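# Move the plate from the gray tray into the taped area

## Task

Lift the plate out of the gray tray and set it on the table so that no part of it extends beyond the blue tape outline. Leave the gray tray unchanged from how it started. The plate must stay there on its own, not held by the robot, so release the suction and pull the arm away at the end.

## Robot and tools

Robot: a single arm whose tool is a suction cup. The cup point is the centre of the cup's rim when nothing touches it, and the cup opens along the cup point's own +z axis. About 7 cm back from the rim the tool widens, with its body and a camera extending roughly 8 cm sideways, so leave clearance around it.

Frame: every pose is in the scene frame. Its origin is on the table surface under the arm's base, +z is up, and +y lies to the left when facing along +x. Positions are in metres. Orientations are quaternions written w first (qw, qx, qy, qz). Reported cup point positions may be slightly off, more so when reaching far.

Row format: every commanded row has 8 numbers: x, y, z, qw, qx, qy, qz, suction. The first seven are an absolute pose for the cup point, not an offset. Suction is in [-1, 1]: +1 means full vacuum (about 55 kPa below ambient), a smaller positive value asks for that fraction, and 0.05 or less switches it off. It keeps its last value until changed. Repeat the wanted quaternion in every row, copying it from what you intend rather than from a possibly drifted reading.

execute_actions(actions): a list of up to 15 actions run one after another. Each action is a list of up to 15 rows; each row lasts one control step of 1/30 s, and if fewer than 15 rows are given the final row is repeated to fill 0.5 s. An empty list only returns state and images. At each step the target is clipped to within 100 mm and 16 degrees of the measured pose, and the arm trails commands by about 0.17 s, so a distant target may need several actions. An action is rejected if its target lies more than 0.6 m, along any cup point axis, from where the cup point was when that action began; a malformed call, or a first action failing that test, rejects the whole call with no motion.

move(target, speed, stop_force, blocking): target is one 8-number row as above, an absolute pose plus suction (suction is applied at the start). The cup point travels a straight line toward it, taking 0.5 to 10 s; longer paths are cut off at 10 s. speed is the peak path speed in m/s, from 0.002 to 0.5 (default 0.25); rotation is capped at twice that in rad/s. Motion does not avoid obstacles and may overshoot speed, especially near full arm extension. stop_force (N, 13 to 80) ends the path once the wrist sensor feels that much extra resistance along the direction of travel for two steps; the arm then backs up two steps and holds. Use it only with a slow speed and no rotation, not within the first 0.2 s of a scene, and omit it when moving away from something you are pressing on. blocking=false returns after 0.5 s while the arm continues; it cannot be combined with stop_force, and other motion commands are refused until you see the move end (use wait(0) or stop). The move: line reports the ending (done, off_target, moving, held, fault, or contact when stop_force triggered) and limits (paced means the pose was clipped; held means a check blocked steps en route, after which motion can jump fast), plus the remaining distance.

wait(seconds): 0 to 10 s of simulation holding the last command; returns early if a running move finishes. stop: brakes a running move (needs some distance if fast); suction is unaffected. zoom_image(camera, region): enlarges part of the latest cam_high (672x504) or cam_wrist (504x504) image; region is [x0, y0, x1, y1] in pixels from the top-left, at most 504 by 504. finished_scene(scene): ends the current scene, given its number; irreversible.

Results: the state line gives cup point position, quaternion and velocities. "Hand target" is the pose the controller is currently driving toward. "pose unreachable" means the clearance check altered or blocked the command (the base mount counts as arm). Wrist force and torque are along the tool's own axes, include a held item's weight and acceleration effects, carry offsets up to about 5.5 N and noise, and saturate near 100 N; "no reading" is normal at the start. Joint torques are noisy drive outputs, not contact measures. Camera calibration is supplied per camera and may be slightly off.

Gripping: switch suction on and press the 29 mm rim flat onto a smooth part of the plate so it seals all around, away from edges or holes. suction_measured near 0 means no seal; a sealed cup settles up to 0.15 below the command. part_present turns 1 at 0.50 and back to 0 below 0.45. Vacuum shortens the cup, so a held plate sits up to 10 mm nearer the tool. To release, lower the plate until it rests on the table, then switch suction off and lift at least 15 mm. If the cup seals to the table, turn suction off to free it.

Avoid: the arm is stiff, so never aim noticeably below a contact surface; approach slowly or use stop_force. A joint torque at its limit (shoulder pan and lift 303, elbow 138, wrists 49.6 N m) or any external force of 150 N causes a 10 s fault stop. Motors warn at 70 °C and brake at 85 °C, so do not hold loads needlessly. Do not drop, slam or slide the plate, disturb the gray tray, or push anything off the table. Loose objects may occasionally get nudged by an outside push; check the images before finishing.

Each tool is called after "Request:" by a JSON object that holds its "api" and its "payload".

## Session

Request:
{"api": "execute_actions", "payload": {"actions": []}}

Scene clock: 0.00 s.
end_effector_position=(+0.6295, -0.0039, +0.2607) suction_measured=0.00 part_present=0 end_effector_quat_wxyz=(+0.001, +0.003, +1.000, +0.002) end_effector_velocity=(-0.000, +0.001, -0.000) end_effector_angular_velocity=(+0.000, +0.002, +0.001)
Joint positions: [-0.279 -1.556  2.144 -2.16  -1.569  2.862]
Joint velocities: [ 0.002  0.001 -0.     0.001 -0.     0.   ]
Joint torques (N m, as the arm reports them, + toward a larger angle): no reading
Wrist force (N, on the end effector, along its own x y z axes, offset not removed): no reading
Wrist torque (N m, same axes, about the end effector's origin, offset not removed): no reading
Hand target: +0.629, -0.004, +0.261; +0.001, +0.003, +1.000, +0.002

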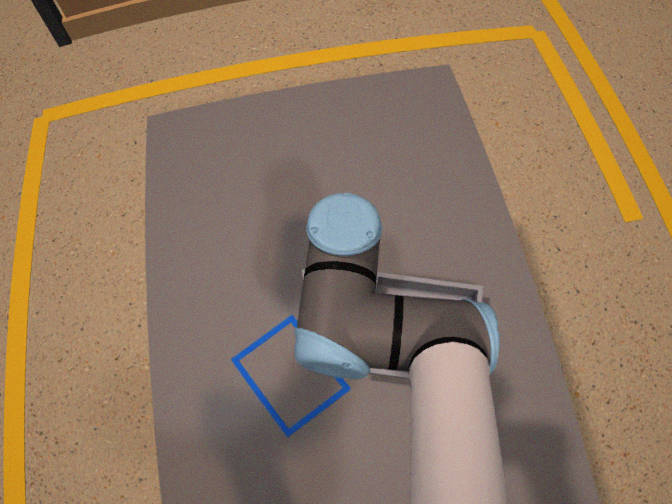

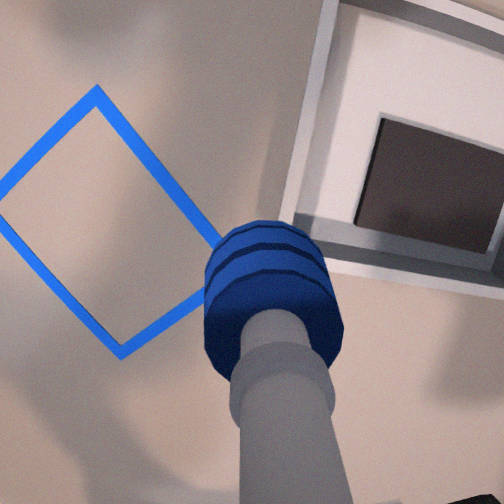

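Request:
{"api": "move", "payload": {"target": [0.74,-0.2,0.4,0,0,1,0,0]}}

Scene clock: 2.30 s.
end_effector_position=(+0.7403, -0.1998, +0.3999) suction_measured=0.00 part_present=0 end_effector_quat_wxyz=(+0.000, +0.000, +1.000, -0.000) end_effector_velocity=(+0.001, -0.000, +0.001) end_effector_angular_velocity=(+0.001, +0.000, +0.002)
Joint positions: [-0.483 -1.438  1.743 -1.877 -1.574  2.651]
Joint velocities: [-0.     0.002 -0.003  0.002  0.001 -0.002]
Joint torques (N m, as the arm reports them, + toward a larger angle): [-20.04 -43.04 -53.54  -1.16  -2.14  -3.08]
Wrist force (N, on the end effector, along its own x y z axes, offset not removed): [-0.5 4.7 2.7]
Wrist torque (N m, same axes, about the end effector's origin, offset not removed): [0.68 -0.11 -0.25]
Hand target: +0.740, -0.200, +0.400; +0.000, +0.000, +1.000, -0.000
Off the commanded pose: 0.000 m, 0 deg.
move: done
camera_calibration (this result's frames):
cam_wrist: T_world_to_cam=[[-0.169343, -0.985556, -0.00124076, -0.0659801], [-0.932553, 0.159828, 0.323728, 0.598938], [-0.318854, 0.0559782, -0.946149, 0.721713], [0, 0, 0, 1]] pos_world=[0.77749, -0.201155, 0.488873]

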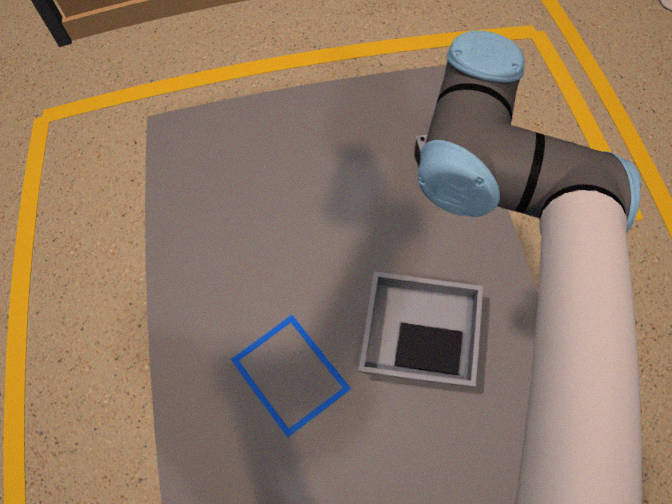

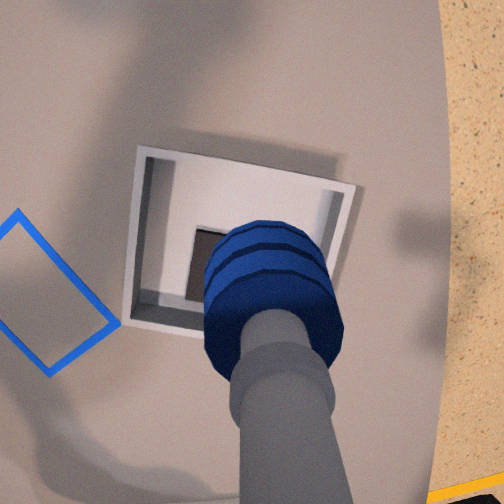

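Request:
{"api": "zoom_image", "payload": {"camera": "cam_high", "region": [220,250,500,450]}}

Request:
{"api": "move", "payload": {"target": [0.56,-0.17,0.3,0,0,1,0,0]}}

Region (220, 250, 500, 450) of cam_high's 672x504 image, scaled by 1.800, with more detail than that image has; it fills the top 360 rows of this view, and the rest is white.

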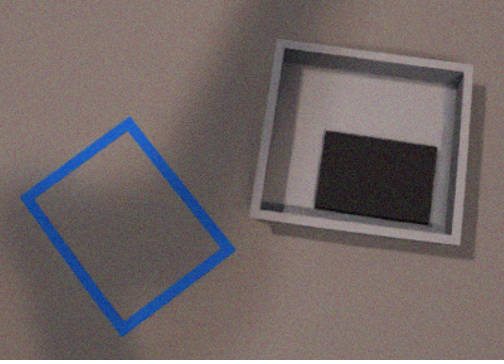

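Scene clock: 4.17 s.
end_effector_position=(+0.5601, -0.1704, +0.3000) suction_measured=0.00 part_present=0 end_effector_quat_wxyz=(+0.000, +0.000, +1.000, -0.000) end_effector_velocity=(-0.001, +0.001, -0.001) end_effector_angular_velocity=(+0.001, -0.001, +0.003)
Joint positions: [-0.588 -1.674  2.173 -2.072 -1.574  2.547]
Joint velocities: [ 0.    -0.002  0.003 -0.001  0.001 -0.003]
Joint torques (N m, as the arm reports them, + toward a larger angle): [-18.42 -52.13 -25.93  -7.84   2.56  -3.32]
Wrist force (N, on the end effector, along its own x y z axes, offset not removed): [-1.0 3.9 -2.1]
Wrist torque (N m, same axes, about the end effector's origin, offset not removed): [0.80 0.02 -0.03]
Hand target: +0.560, -0.170, +0.300; +0.000, +0.000, +1.000, -0.000
Off the commanded pose: 0.000 m, 0 deg.
move: done
camera_calibration (this result's frames):
cam_wrist: T_world_to_cam=[[-0.169358, -0.985554, -0.00137751, -0.0675622], [-0.932492, 0.159787, 0.323923, 0.458405], [-0.319023, 0.0561435, -0.946082, 0.568196], [0, 0, 0, 1]] pos_world=[0.597285, -0.171734, 0.388979]

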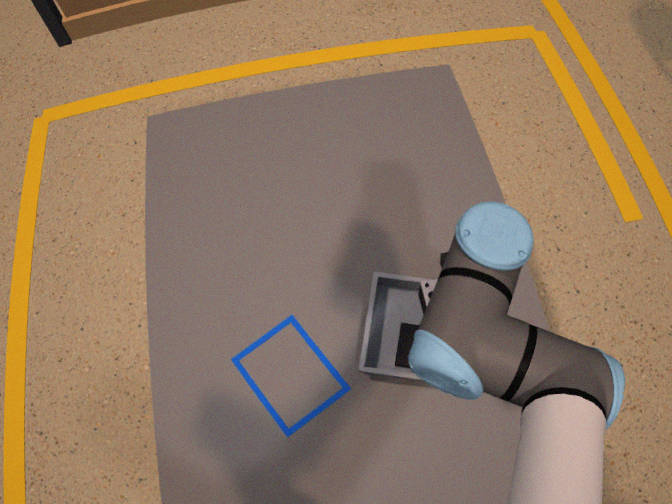

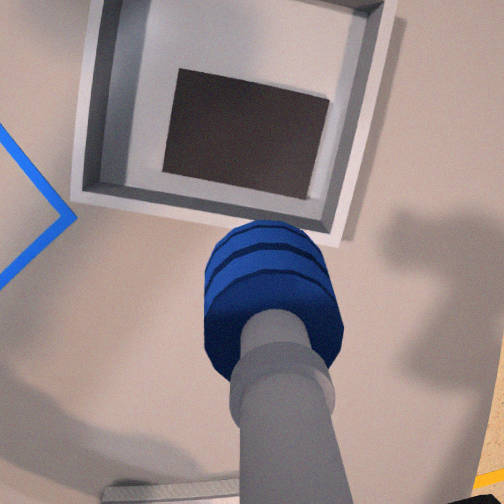

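Request:
{"api": "move", "payload": {"target": [0.6,-0.168,0.06,0,0,1,0,0]}}

Request:
{"api": "move", "payload": {"target": [0.6,-0.168,0.0,0,0,1,0,1], "speed": 0.015, "stop_force": 15}}

Scene clock: 7.23 s.
end_effector_position=(+0.5999, -0.1679, +0.0601) suction_measured=0.00 part_present=0 end_effector_quat_wxyz=(+0.000, -0.000, +1.000, +0.000) end_effector_velocity=(+0.001, -0.001, -0.001) end_effector_angular_velocity=(-0.002, -0.002, -0.000)
Joint positions: [-0.548 -1.269  2.296 -2.599 -1.573  2.587]
Joint velocities: [-0.     0.004 -0.001 -0.005 -0.001  0.   ]
Joint torques (N m, as the arm reports them, + toward a larger angle): [ 13.86 -36.03 -36.72  -7.23  -2.35   2.52]
Wrist force (N, on the end effector, along its own x y z axes, offset not removed): [2.0 4.9 2.0]
Wrist torque (N m, same axes, about the end effector's origin, offset not removed): [1.06 -0.39 -0.06]
Hand target: +0.600, -0.168, +0.060; -0.000, +0.000, +1.000, +0.000
Off the commanded pose: 0.000 m, 0 deg.
move: done
camera_calibration (this result's frames):
cam_wrist: T_world_to_cam=[[-0.169332, -0.985557, -0.00182817, -0.0586443], [-0.932494, 0.159614, 0.324002, 0.572838], [-0.319031, 0.0565687, -0.946054, 0.353876], [0, 0, 0, 1]] pos_world=[0.637135, -0.169249, 0.149078]

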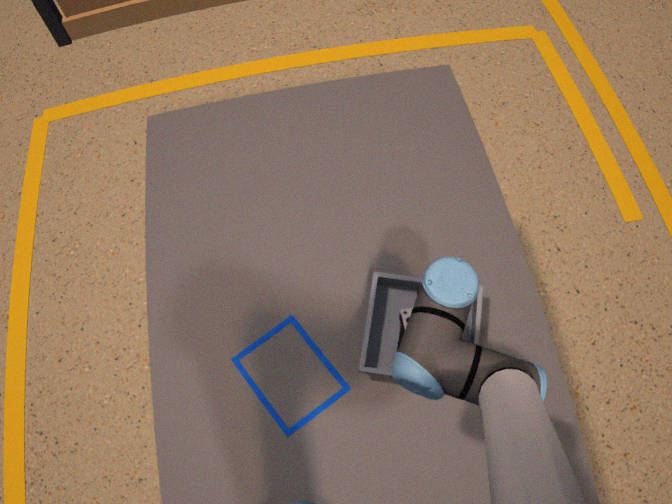

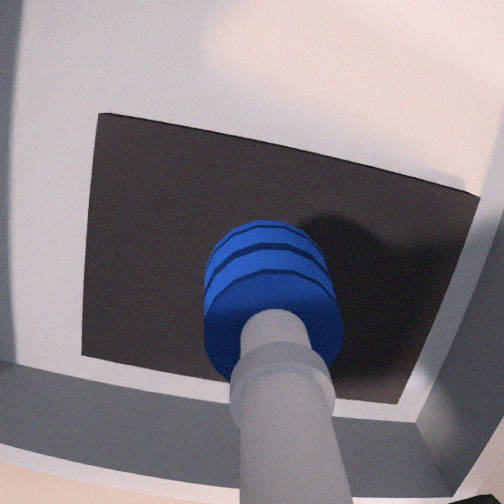

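Scene clock: 11.40 s.
end_effector_position=(+0.6000, -0.1680, +0.0035) suction_measured=0.95 part_present=1 end_effector_quat_wxyz=(+0.000, -0.000, +1.000, -0.000) end_effector_velocity=(-0.002, -0.000, +0.003) end_effector_angular_velocity=(+0.002, +0.005, -0.002)
Joint positions: [-0.548 -1.158  2.31  -2.724 -1.573  2.586]
Joint velocities: [-0.002 -0.008  0.     0.013 -0.001  0.   ]
Joint torques (N m, as the arm reports them, + toward a larger angle): [-20.62 -48.52   5.21   4.37  -0.99  -2.46]
Wrist force (N, on the end effector, along its own x y z axes, offset not removed): [2.7 2.6 -44.3]
Wrist torque (N m, same axes, about the end effector's origin, offset not removed): [0.44 -0.33 -0.18]
Hand target: +0.600, -0.168, +0.004; +0.000, -0.000, +1.000, +0.000
Off the commanded pose: 0.003 m, 0 deg.
move: contact
camera_calibration (this result's frames):
cam_wrist: T_world_to_cam=[[-0.16933, -0.985558, -0.00158826, -0.0588919], [-0.932506, 0.159694, 0.323929, 0.591336], [-0.318998, 0.0563322, -0.94608, 0.300257], [0, 0, 0, 1]] pos_world=[0.637234, -0.169388, 0.0924228]

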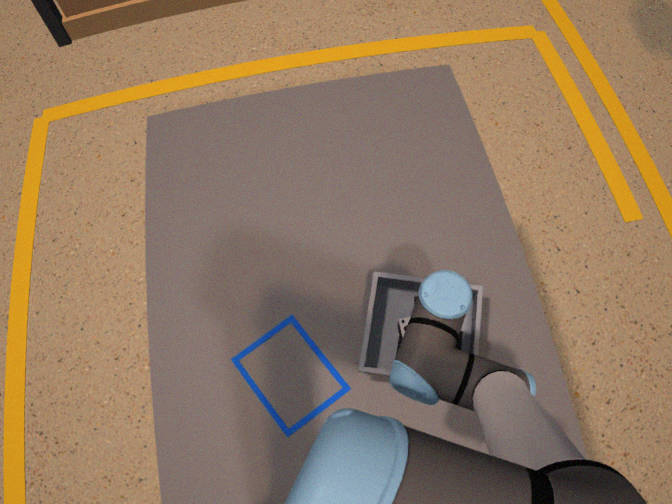

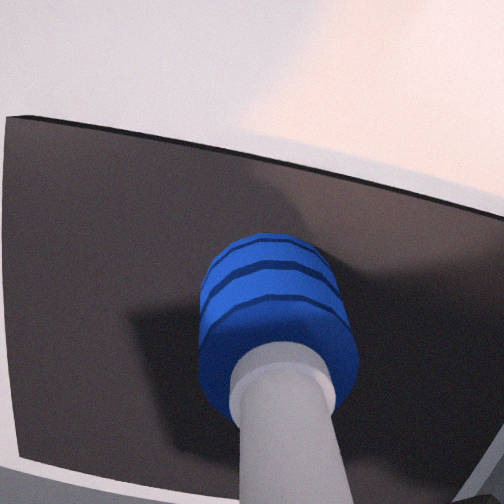

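Request:
{"api": "move", "payload": {"target": [0.606,-0.168,0.12,0,0,1,0,1], "speed": 0.12}}

Request:
{"api": "move", "payload": {"target": [0.612,0.112,0.12,0,0.35,0.937,0,1]}}

Request:
{"api": "move", "payload": {"target": [0.612,0.112,0.012,0,0.35,0.937,0,1], "speed": 0.15}}

Request:
{"api": "move", "payload": {"target": [0.612,0.112,-0.015,0,0.35,0.937,0,1], "speed": 0.01, "stop_force": 15}}

Scene clock: 13.53 s.
end_effector_position=(+0.6060, -0.1680, +0.1198) suction_measured=0.98 part_present=1 end_effector_quat_wxyz=(+0.000, +0.000, +1.000, -0.000) end_effector_velocity=(+0.000, +0.000, +0.001) end_effector_angular_velocity=(+0.001, +0.002, +0.000)
Joint positions: [-0.542 -1.366  2.256 -2.463 -1.573  2.592]
Joint velocities: [ 0.001 -0.001 -0.002  0.005 -0.     0.001]
Joint torques (N m, as the arm reports them, + toward a larger angle): [ 13.41 -70.17 -41.67  -0.41   2.14   2.85]
Wrist force (N, on the end effector, along its own x y z axes, offset not removed): [-0.3 5.3 4.8]
Wrist torque (N m, same axes, about the end effector's origin, offset not removed): [0.93 -0.06 -0.26]
Hand target: +0.606, -0.168, +0.120; -0.000, +0.000, +1.000, +0.000
Off the commanded pose: 0.000 m, 0 deg.
move: done
camera_calibration (this result's frames):
cam_wrist: T_world_to_cam=[[-0.169341, -0.985556, -0.00161163, -0.0576542], [-0.932495, 0.159694, 0.323962, 0.559179], [-0.319025, 0.0563628, -0.946069, 0.412254], [0, 0, 0, 1]] pos_world=[0.643188, -0.169355, 0.208775]

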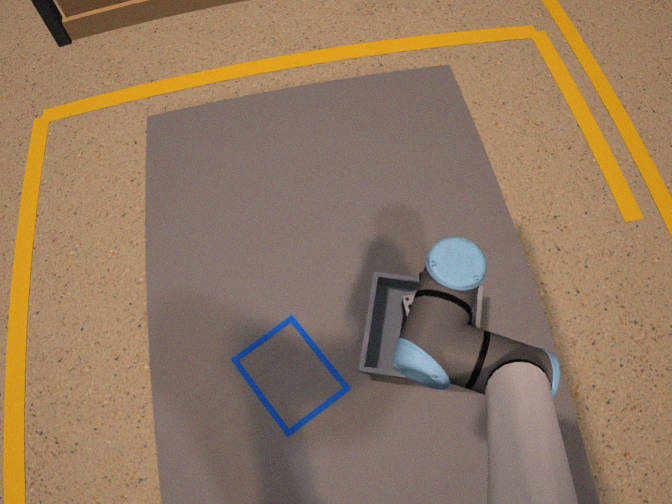

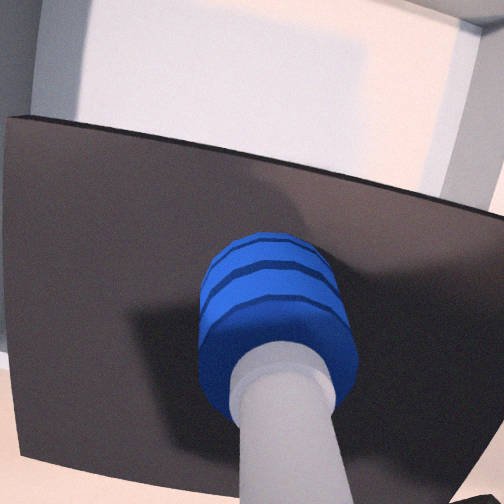

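Scene clock: 15.50 s.
end_effector_position=(+0.6114, +0.1121, +0.1200) suction_measured=0.98 part_present=1 end_effector_quat_wxyz=(-0.000, +0.350, +0.937, +0.000) end_effector_velocity=(+0.000, +0.001, +0.000) end_effector_angular_velocity=(-0.002, +0.000, -0.005)
Joint positions: [-0.094 -1.375  2.269 -2.465 -1.573  3.755]
Joint velocities: [ 0.003 -0.    -0.001  0.001 -0.002  0.008]
Joint torques (N m, as the arm reports them, + toward a larger angle): [ 10.7  -35.48 -42.19  -0.94  -2.29   2.95]
Wrist force (N, on the end effector, along its own x y z axes, offset not removed): [1.0 3.0 6.8]
Wrist torque (N m, same axes, about the end effector's origin, offset not removed): [0.62 -0.20 0.08]
Hand target: +0.611, +0.112, +0.120; -0.000, +0.350, +0.937, +0.000
Off the commanded pose: 0.001 m, 0 deg.
move: done
camera_calibration (this result's frames):
cam_wrist: T_world_to_cam=[[-0.773687, -0.633565, -0.00197307, 0.549382], [-0.599686, 0.731304, 0.324917, 0.251775], [-0.204413, 0.252567, -0.945741, 0.306239], [0, 0, 0, 1]] pos_world=[0.638635, 0.0865993, 0.208901]

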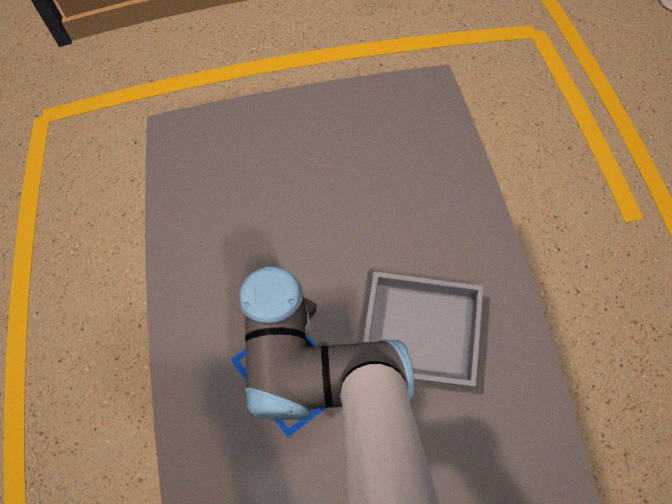

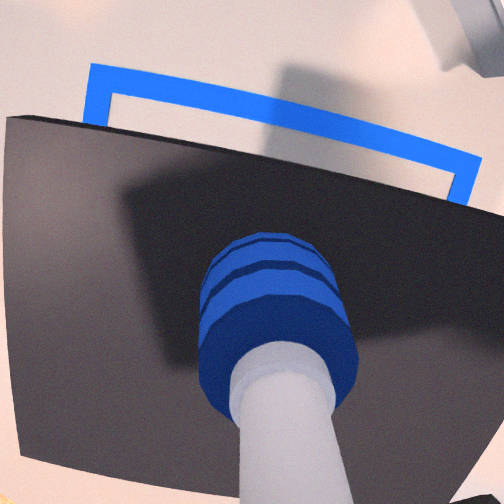

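Scene clock: 16.73 s.
end_effector_position=(+0.6119, +0.1119, +0.0121) suction_measured=1.00 part_present=1 end_effector_quat_wxyz=(-0.000, +0.350, +0.937, -0.000) end_effector_velocity=(+0.000, +0.001, -0.002) end_effector_angular_velocity=(-0.000, -0.001, +0.002)
Joint positions: [-0.095 -1.175  2.31  -2.706 -1.574  3.755]
Joint velocities: [ 0.001  0.004 -0.    -0.005 -0.    -0.001]
Joint torques (N m, as the arm reports them, + toward a larger angle): [ 14.9  -40.5  -24.99  -8.06  -2.19   2.21]
Wrist force (N, on the end effector, along its own x y z axes, offset not removed): [2.1 5.2 8.0]
Wrist torque (N m, same axes, about the end effector's origin, offset not removed): [1.07 -0.43 -0.07]
Hand target: +0.612, +0.112, +0.012; -0.000, +0.350, +0.937, +0.000
Off the commanded pose: 0.000 m, 0 deg.
move: done
camera_calibration (this result's frames):
cam_wrist: T_world_to_cam=[[-0.774113, -0.633045, -0.00151634, 0.549625], [-0.599262, 0.732025, 0.324075, 0.28696], [-0.204044, 0.25178, -0.94603, 0.204205], [0, 0, 0, 1]] pos_world=[0.639103, 0.086461, 0.101021]

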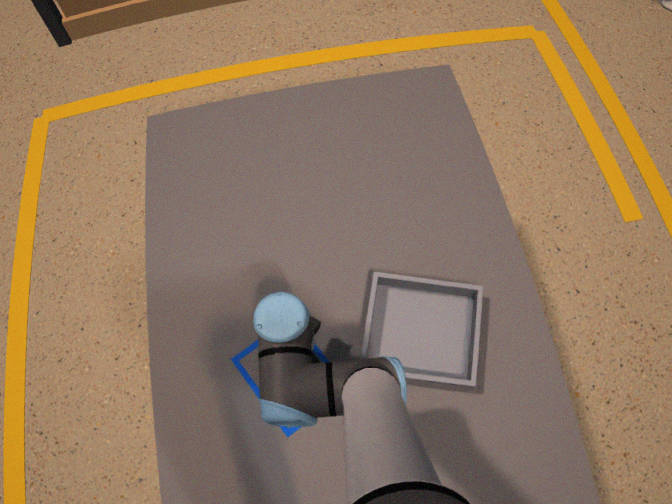

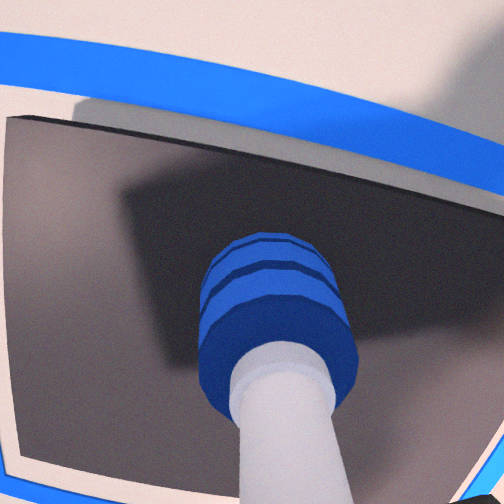

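Scene clock: 18.23 s.
end_effector_position=(+0.6120, +0.1119, +0.0008) suction_measured=0.96 part_present=1 end_effector_quat_wxyz=(-0.000, +0.350, +0.937, -0.000) end_effector_velocity=(-0.001, -0.000, +0.002) end_effector_angular_velocity=(-0.000, +0.005, +0.001)
Joint positions: [-0.095 -1.152  2.312 -2.73  -1.574  3.755]
Joint velocities: [-0.    -0.005 -0.     0.01  -0.001 -0.001]
Joint torques (N m, as the arm reports them, + toward a larger angle): [  7.73 -63.27  -2.54   1.87  -1.91  -3.02]
Wrist force (N, on the end effector, along its own x y z axes, offset not removed): [-4.0 4.5 -15.6]
Wrist torque (N m, same axes, about the end effector's origin, offset not removed): [0.64 0.09 0.04]
Hand target: +0.612, +0.112, +0.001; -0.000, +0.350, +0.937, -0.000
Off the commanded pose: 0.016 m, 0 deg.
move: contact
camera_calibration (this result's frames):
cam_wrist: T_world_to_cam=[[-0.774072, -0.633096, -0.00154681, 0.549652], [-0.599326, 0.73199, 0.324036, 0.290658], [-0.204014, 0.251754, -0.946044, 0.193551], [0, 0, 0, 1]] pos_world=[0.639156, 0.0864969, 0.0897742]

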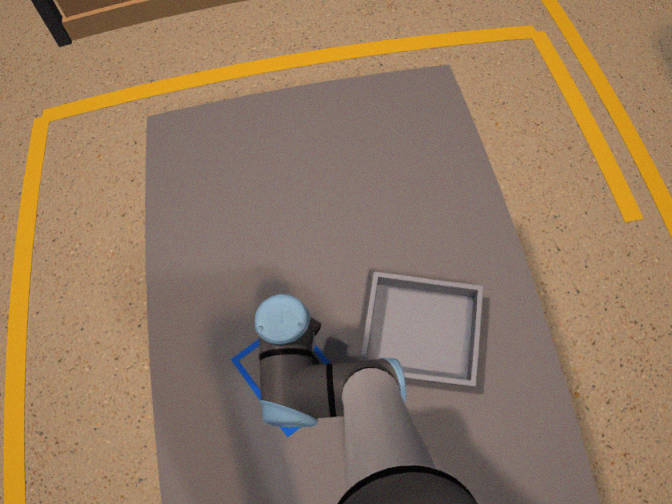

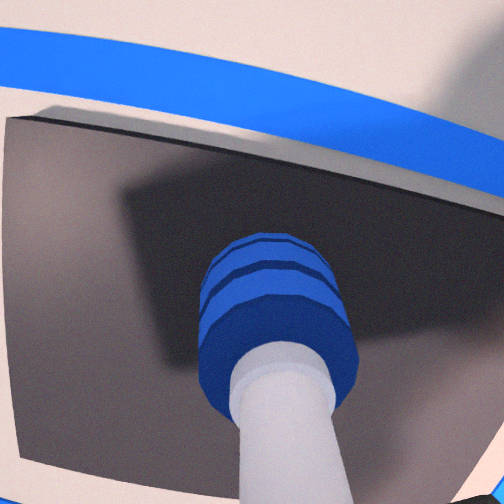

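Request:
{"api": "execute_actions", "payload": {"actions": [[[0.612,0.112,0.001,0,0.35,0.937,0,0]]]}}

Request:
{"api": "move", "payload": {"target": [0.612,0.112,0.2,0,0.35,0.937,0,0]}}

Scene clock: 19.03 s.
end_effector_position=(+0.6119, +0.1120, +0.0010) suction_measured=0.00 part_present=0 end_effector_quat_wxyz=(-0.000, +0.350, +0.937, -0.000) end_effector_velocity=(-0.000, +0.000, -0.001) end_effector_angular_velocity=(-0.000, +0.001, +0.001)
Joint positions: [-0.094 -1.153  2.312 -2.73  -1.574  3.755]
Joint velocities: [ 0.001  0.001 -0.    -0.    -0.    -0.   ]
Joint torques (N m, as the arm reports them, + toward a larger angle): [ 17.01 -22.36 -22.34  -5.3   -1.41  -1.  ]
Wrist force (N, on the end effector, along its own x y z axes, offset not removed): [5.2 -0.4 -16.5]
Wrist torque (N m, same axes, about the end effector's origin, offset not removed): [0.75 -0.36 0.04]
Hand target: +0.612, +0.112, +0.001; -0.000, +0.350, +0.937, +0.000
Off the commanded pose: 0.000 m, 0 deg.
camera_calibration (this result's frames):
cam_wrist: T_world_to_cam=[[-0.774007, -0.633175, -0.00159186, 0.549648], [-0.599422, 0.731933, 0.323985, 0.290617], [-0.203974, 0.251721, -0.946061, 0.193663], [0, 0, 0, 1]] pos_world=[0.639136, 0.0865617, 0.0899362]

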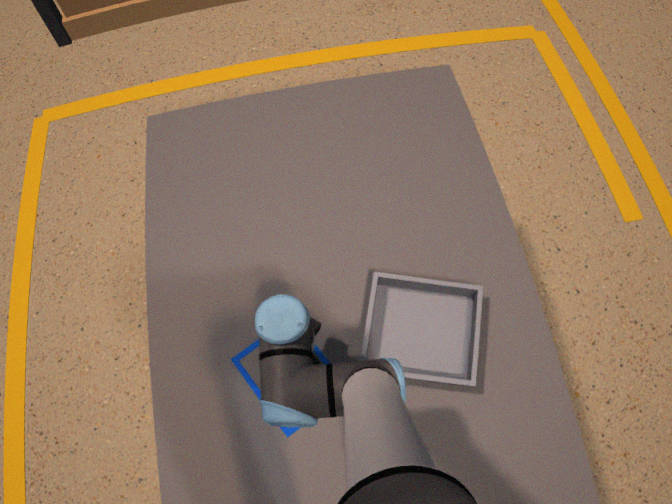

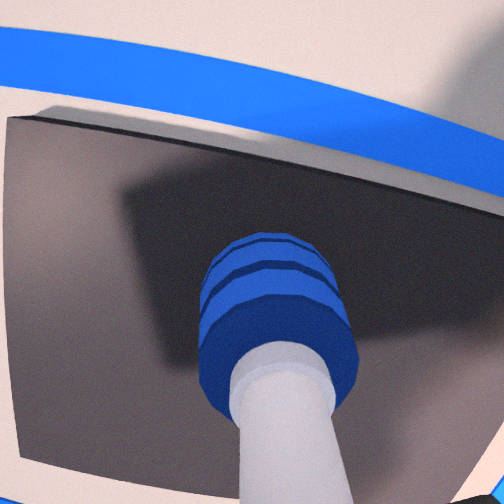

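Scene clock: 20.40 s.
end_effector_position=(+0.6120, +0.1121, +0.1999) suction_measured=0.00 part_present=0 end_effector_quat_wxyz=(+0.000, +0.350, +0.937, -0.000) end_effector_velocity=(+0.001, -0.001, +0.002) end_effector_angular_velocity=(-0.001, -0.002, -0.001)
Joint positions: [-0.093 -1.494  2.212 -2.289 -1.574  3.756]
Joint velocities: [-0.001 -0.002 -0.002  0.002 -0.    -0.   ]
Joint torques (N m, as the arm reports them, + toward a larger angle): [-19.05 -63.58 -46.39  -0.97   1.37  -2.75]
Wrist force (N, on the end effector, along its own x y z axes, offset not removed): [2.5 1.2 7.6]
Wrist torque (N m, same axes, about the end effector's origin, offset not removed): [0.50 -0.42 -0.10]
Hand target: +0.612, +0.112, +0.200; -0.000, +0.350, +0.937, +0.000
Off the commanded pose: 0.000 m, 0 deg.
move: done
camera_calibration (this result's frames):
cam_wrist: T_world_to_cam=[[-0.773922, -0.633279, -0.00163911, 0.550022], [-0.599543, 0.731854, 0.323941, 0.226245], [-0.203945, 0.251687, -0.946076, 0.381766], [0, 0, 0, 1]] pos_world=[0.639176, 0.0866537, 0.288791]

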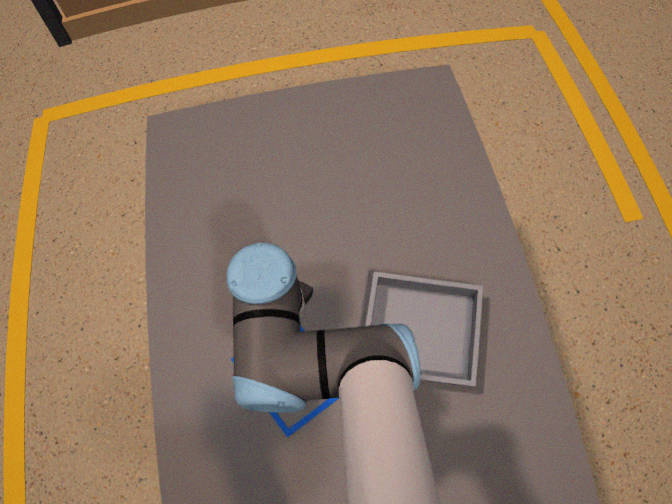

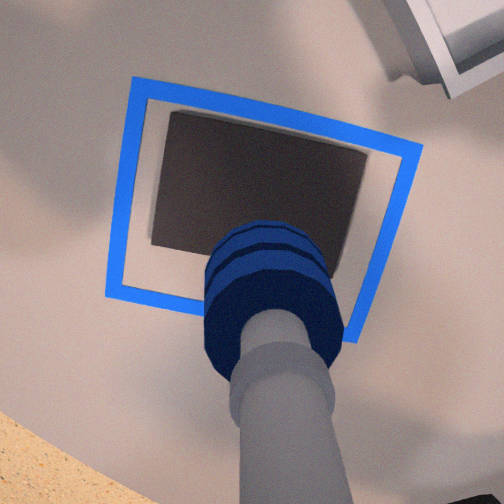

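Request:
{"api": "finished_scene", "payload": {"scene": 1}}

The scene is finished: the task was done.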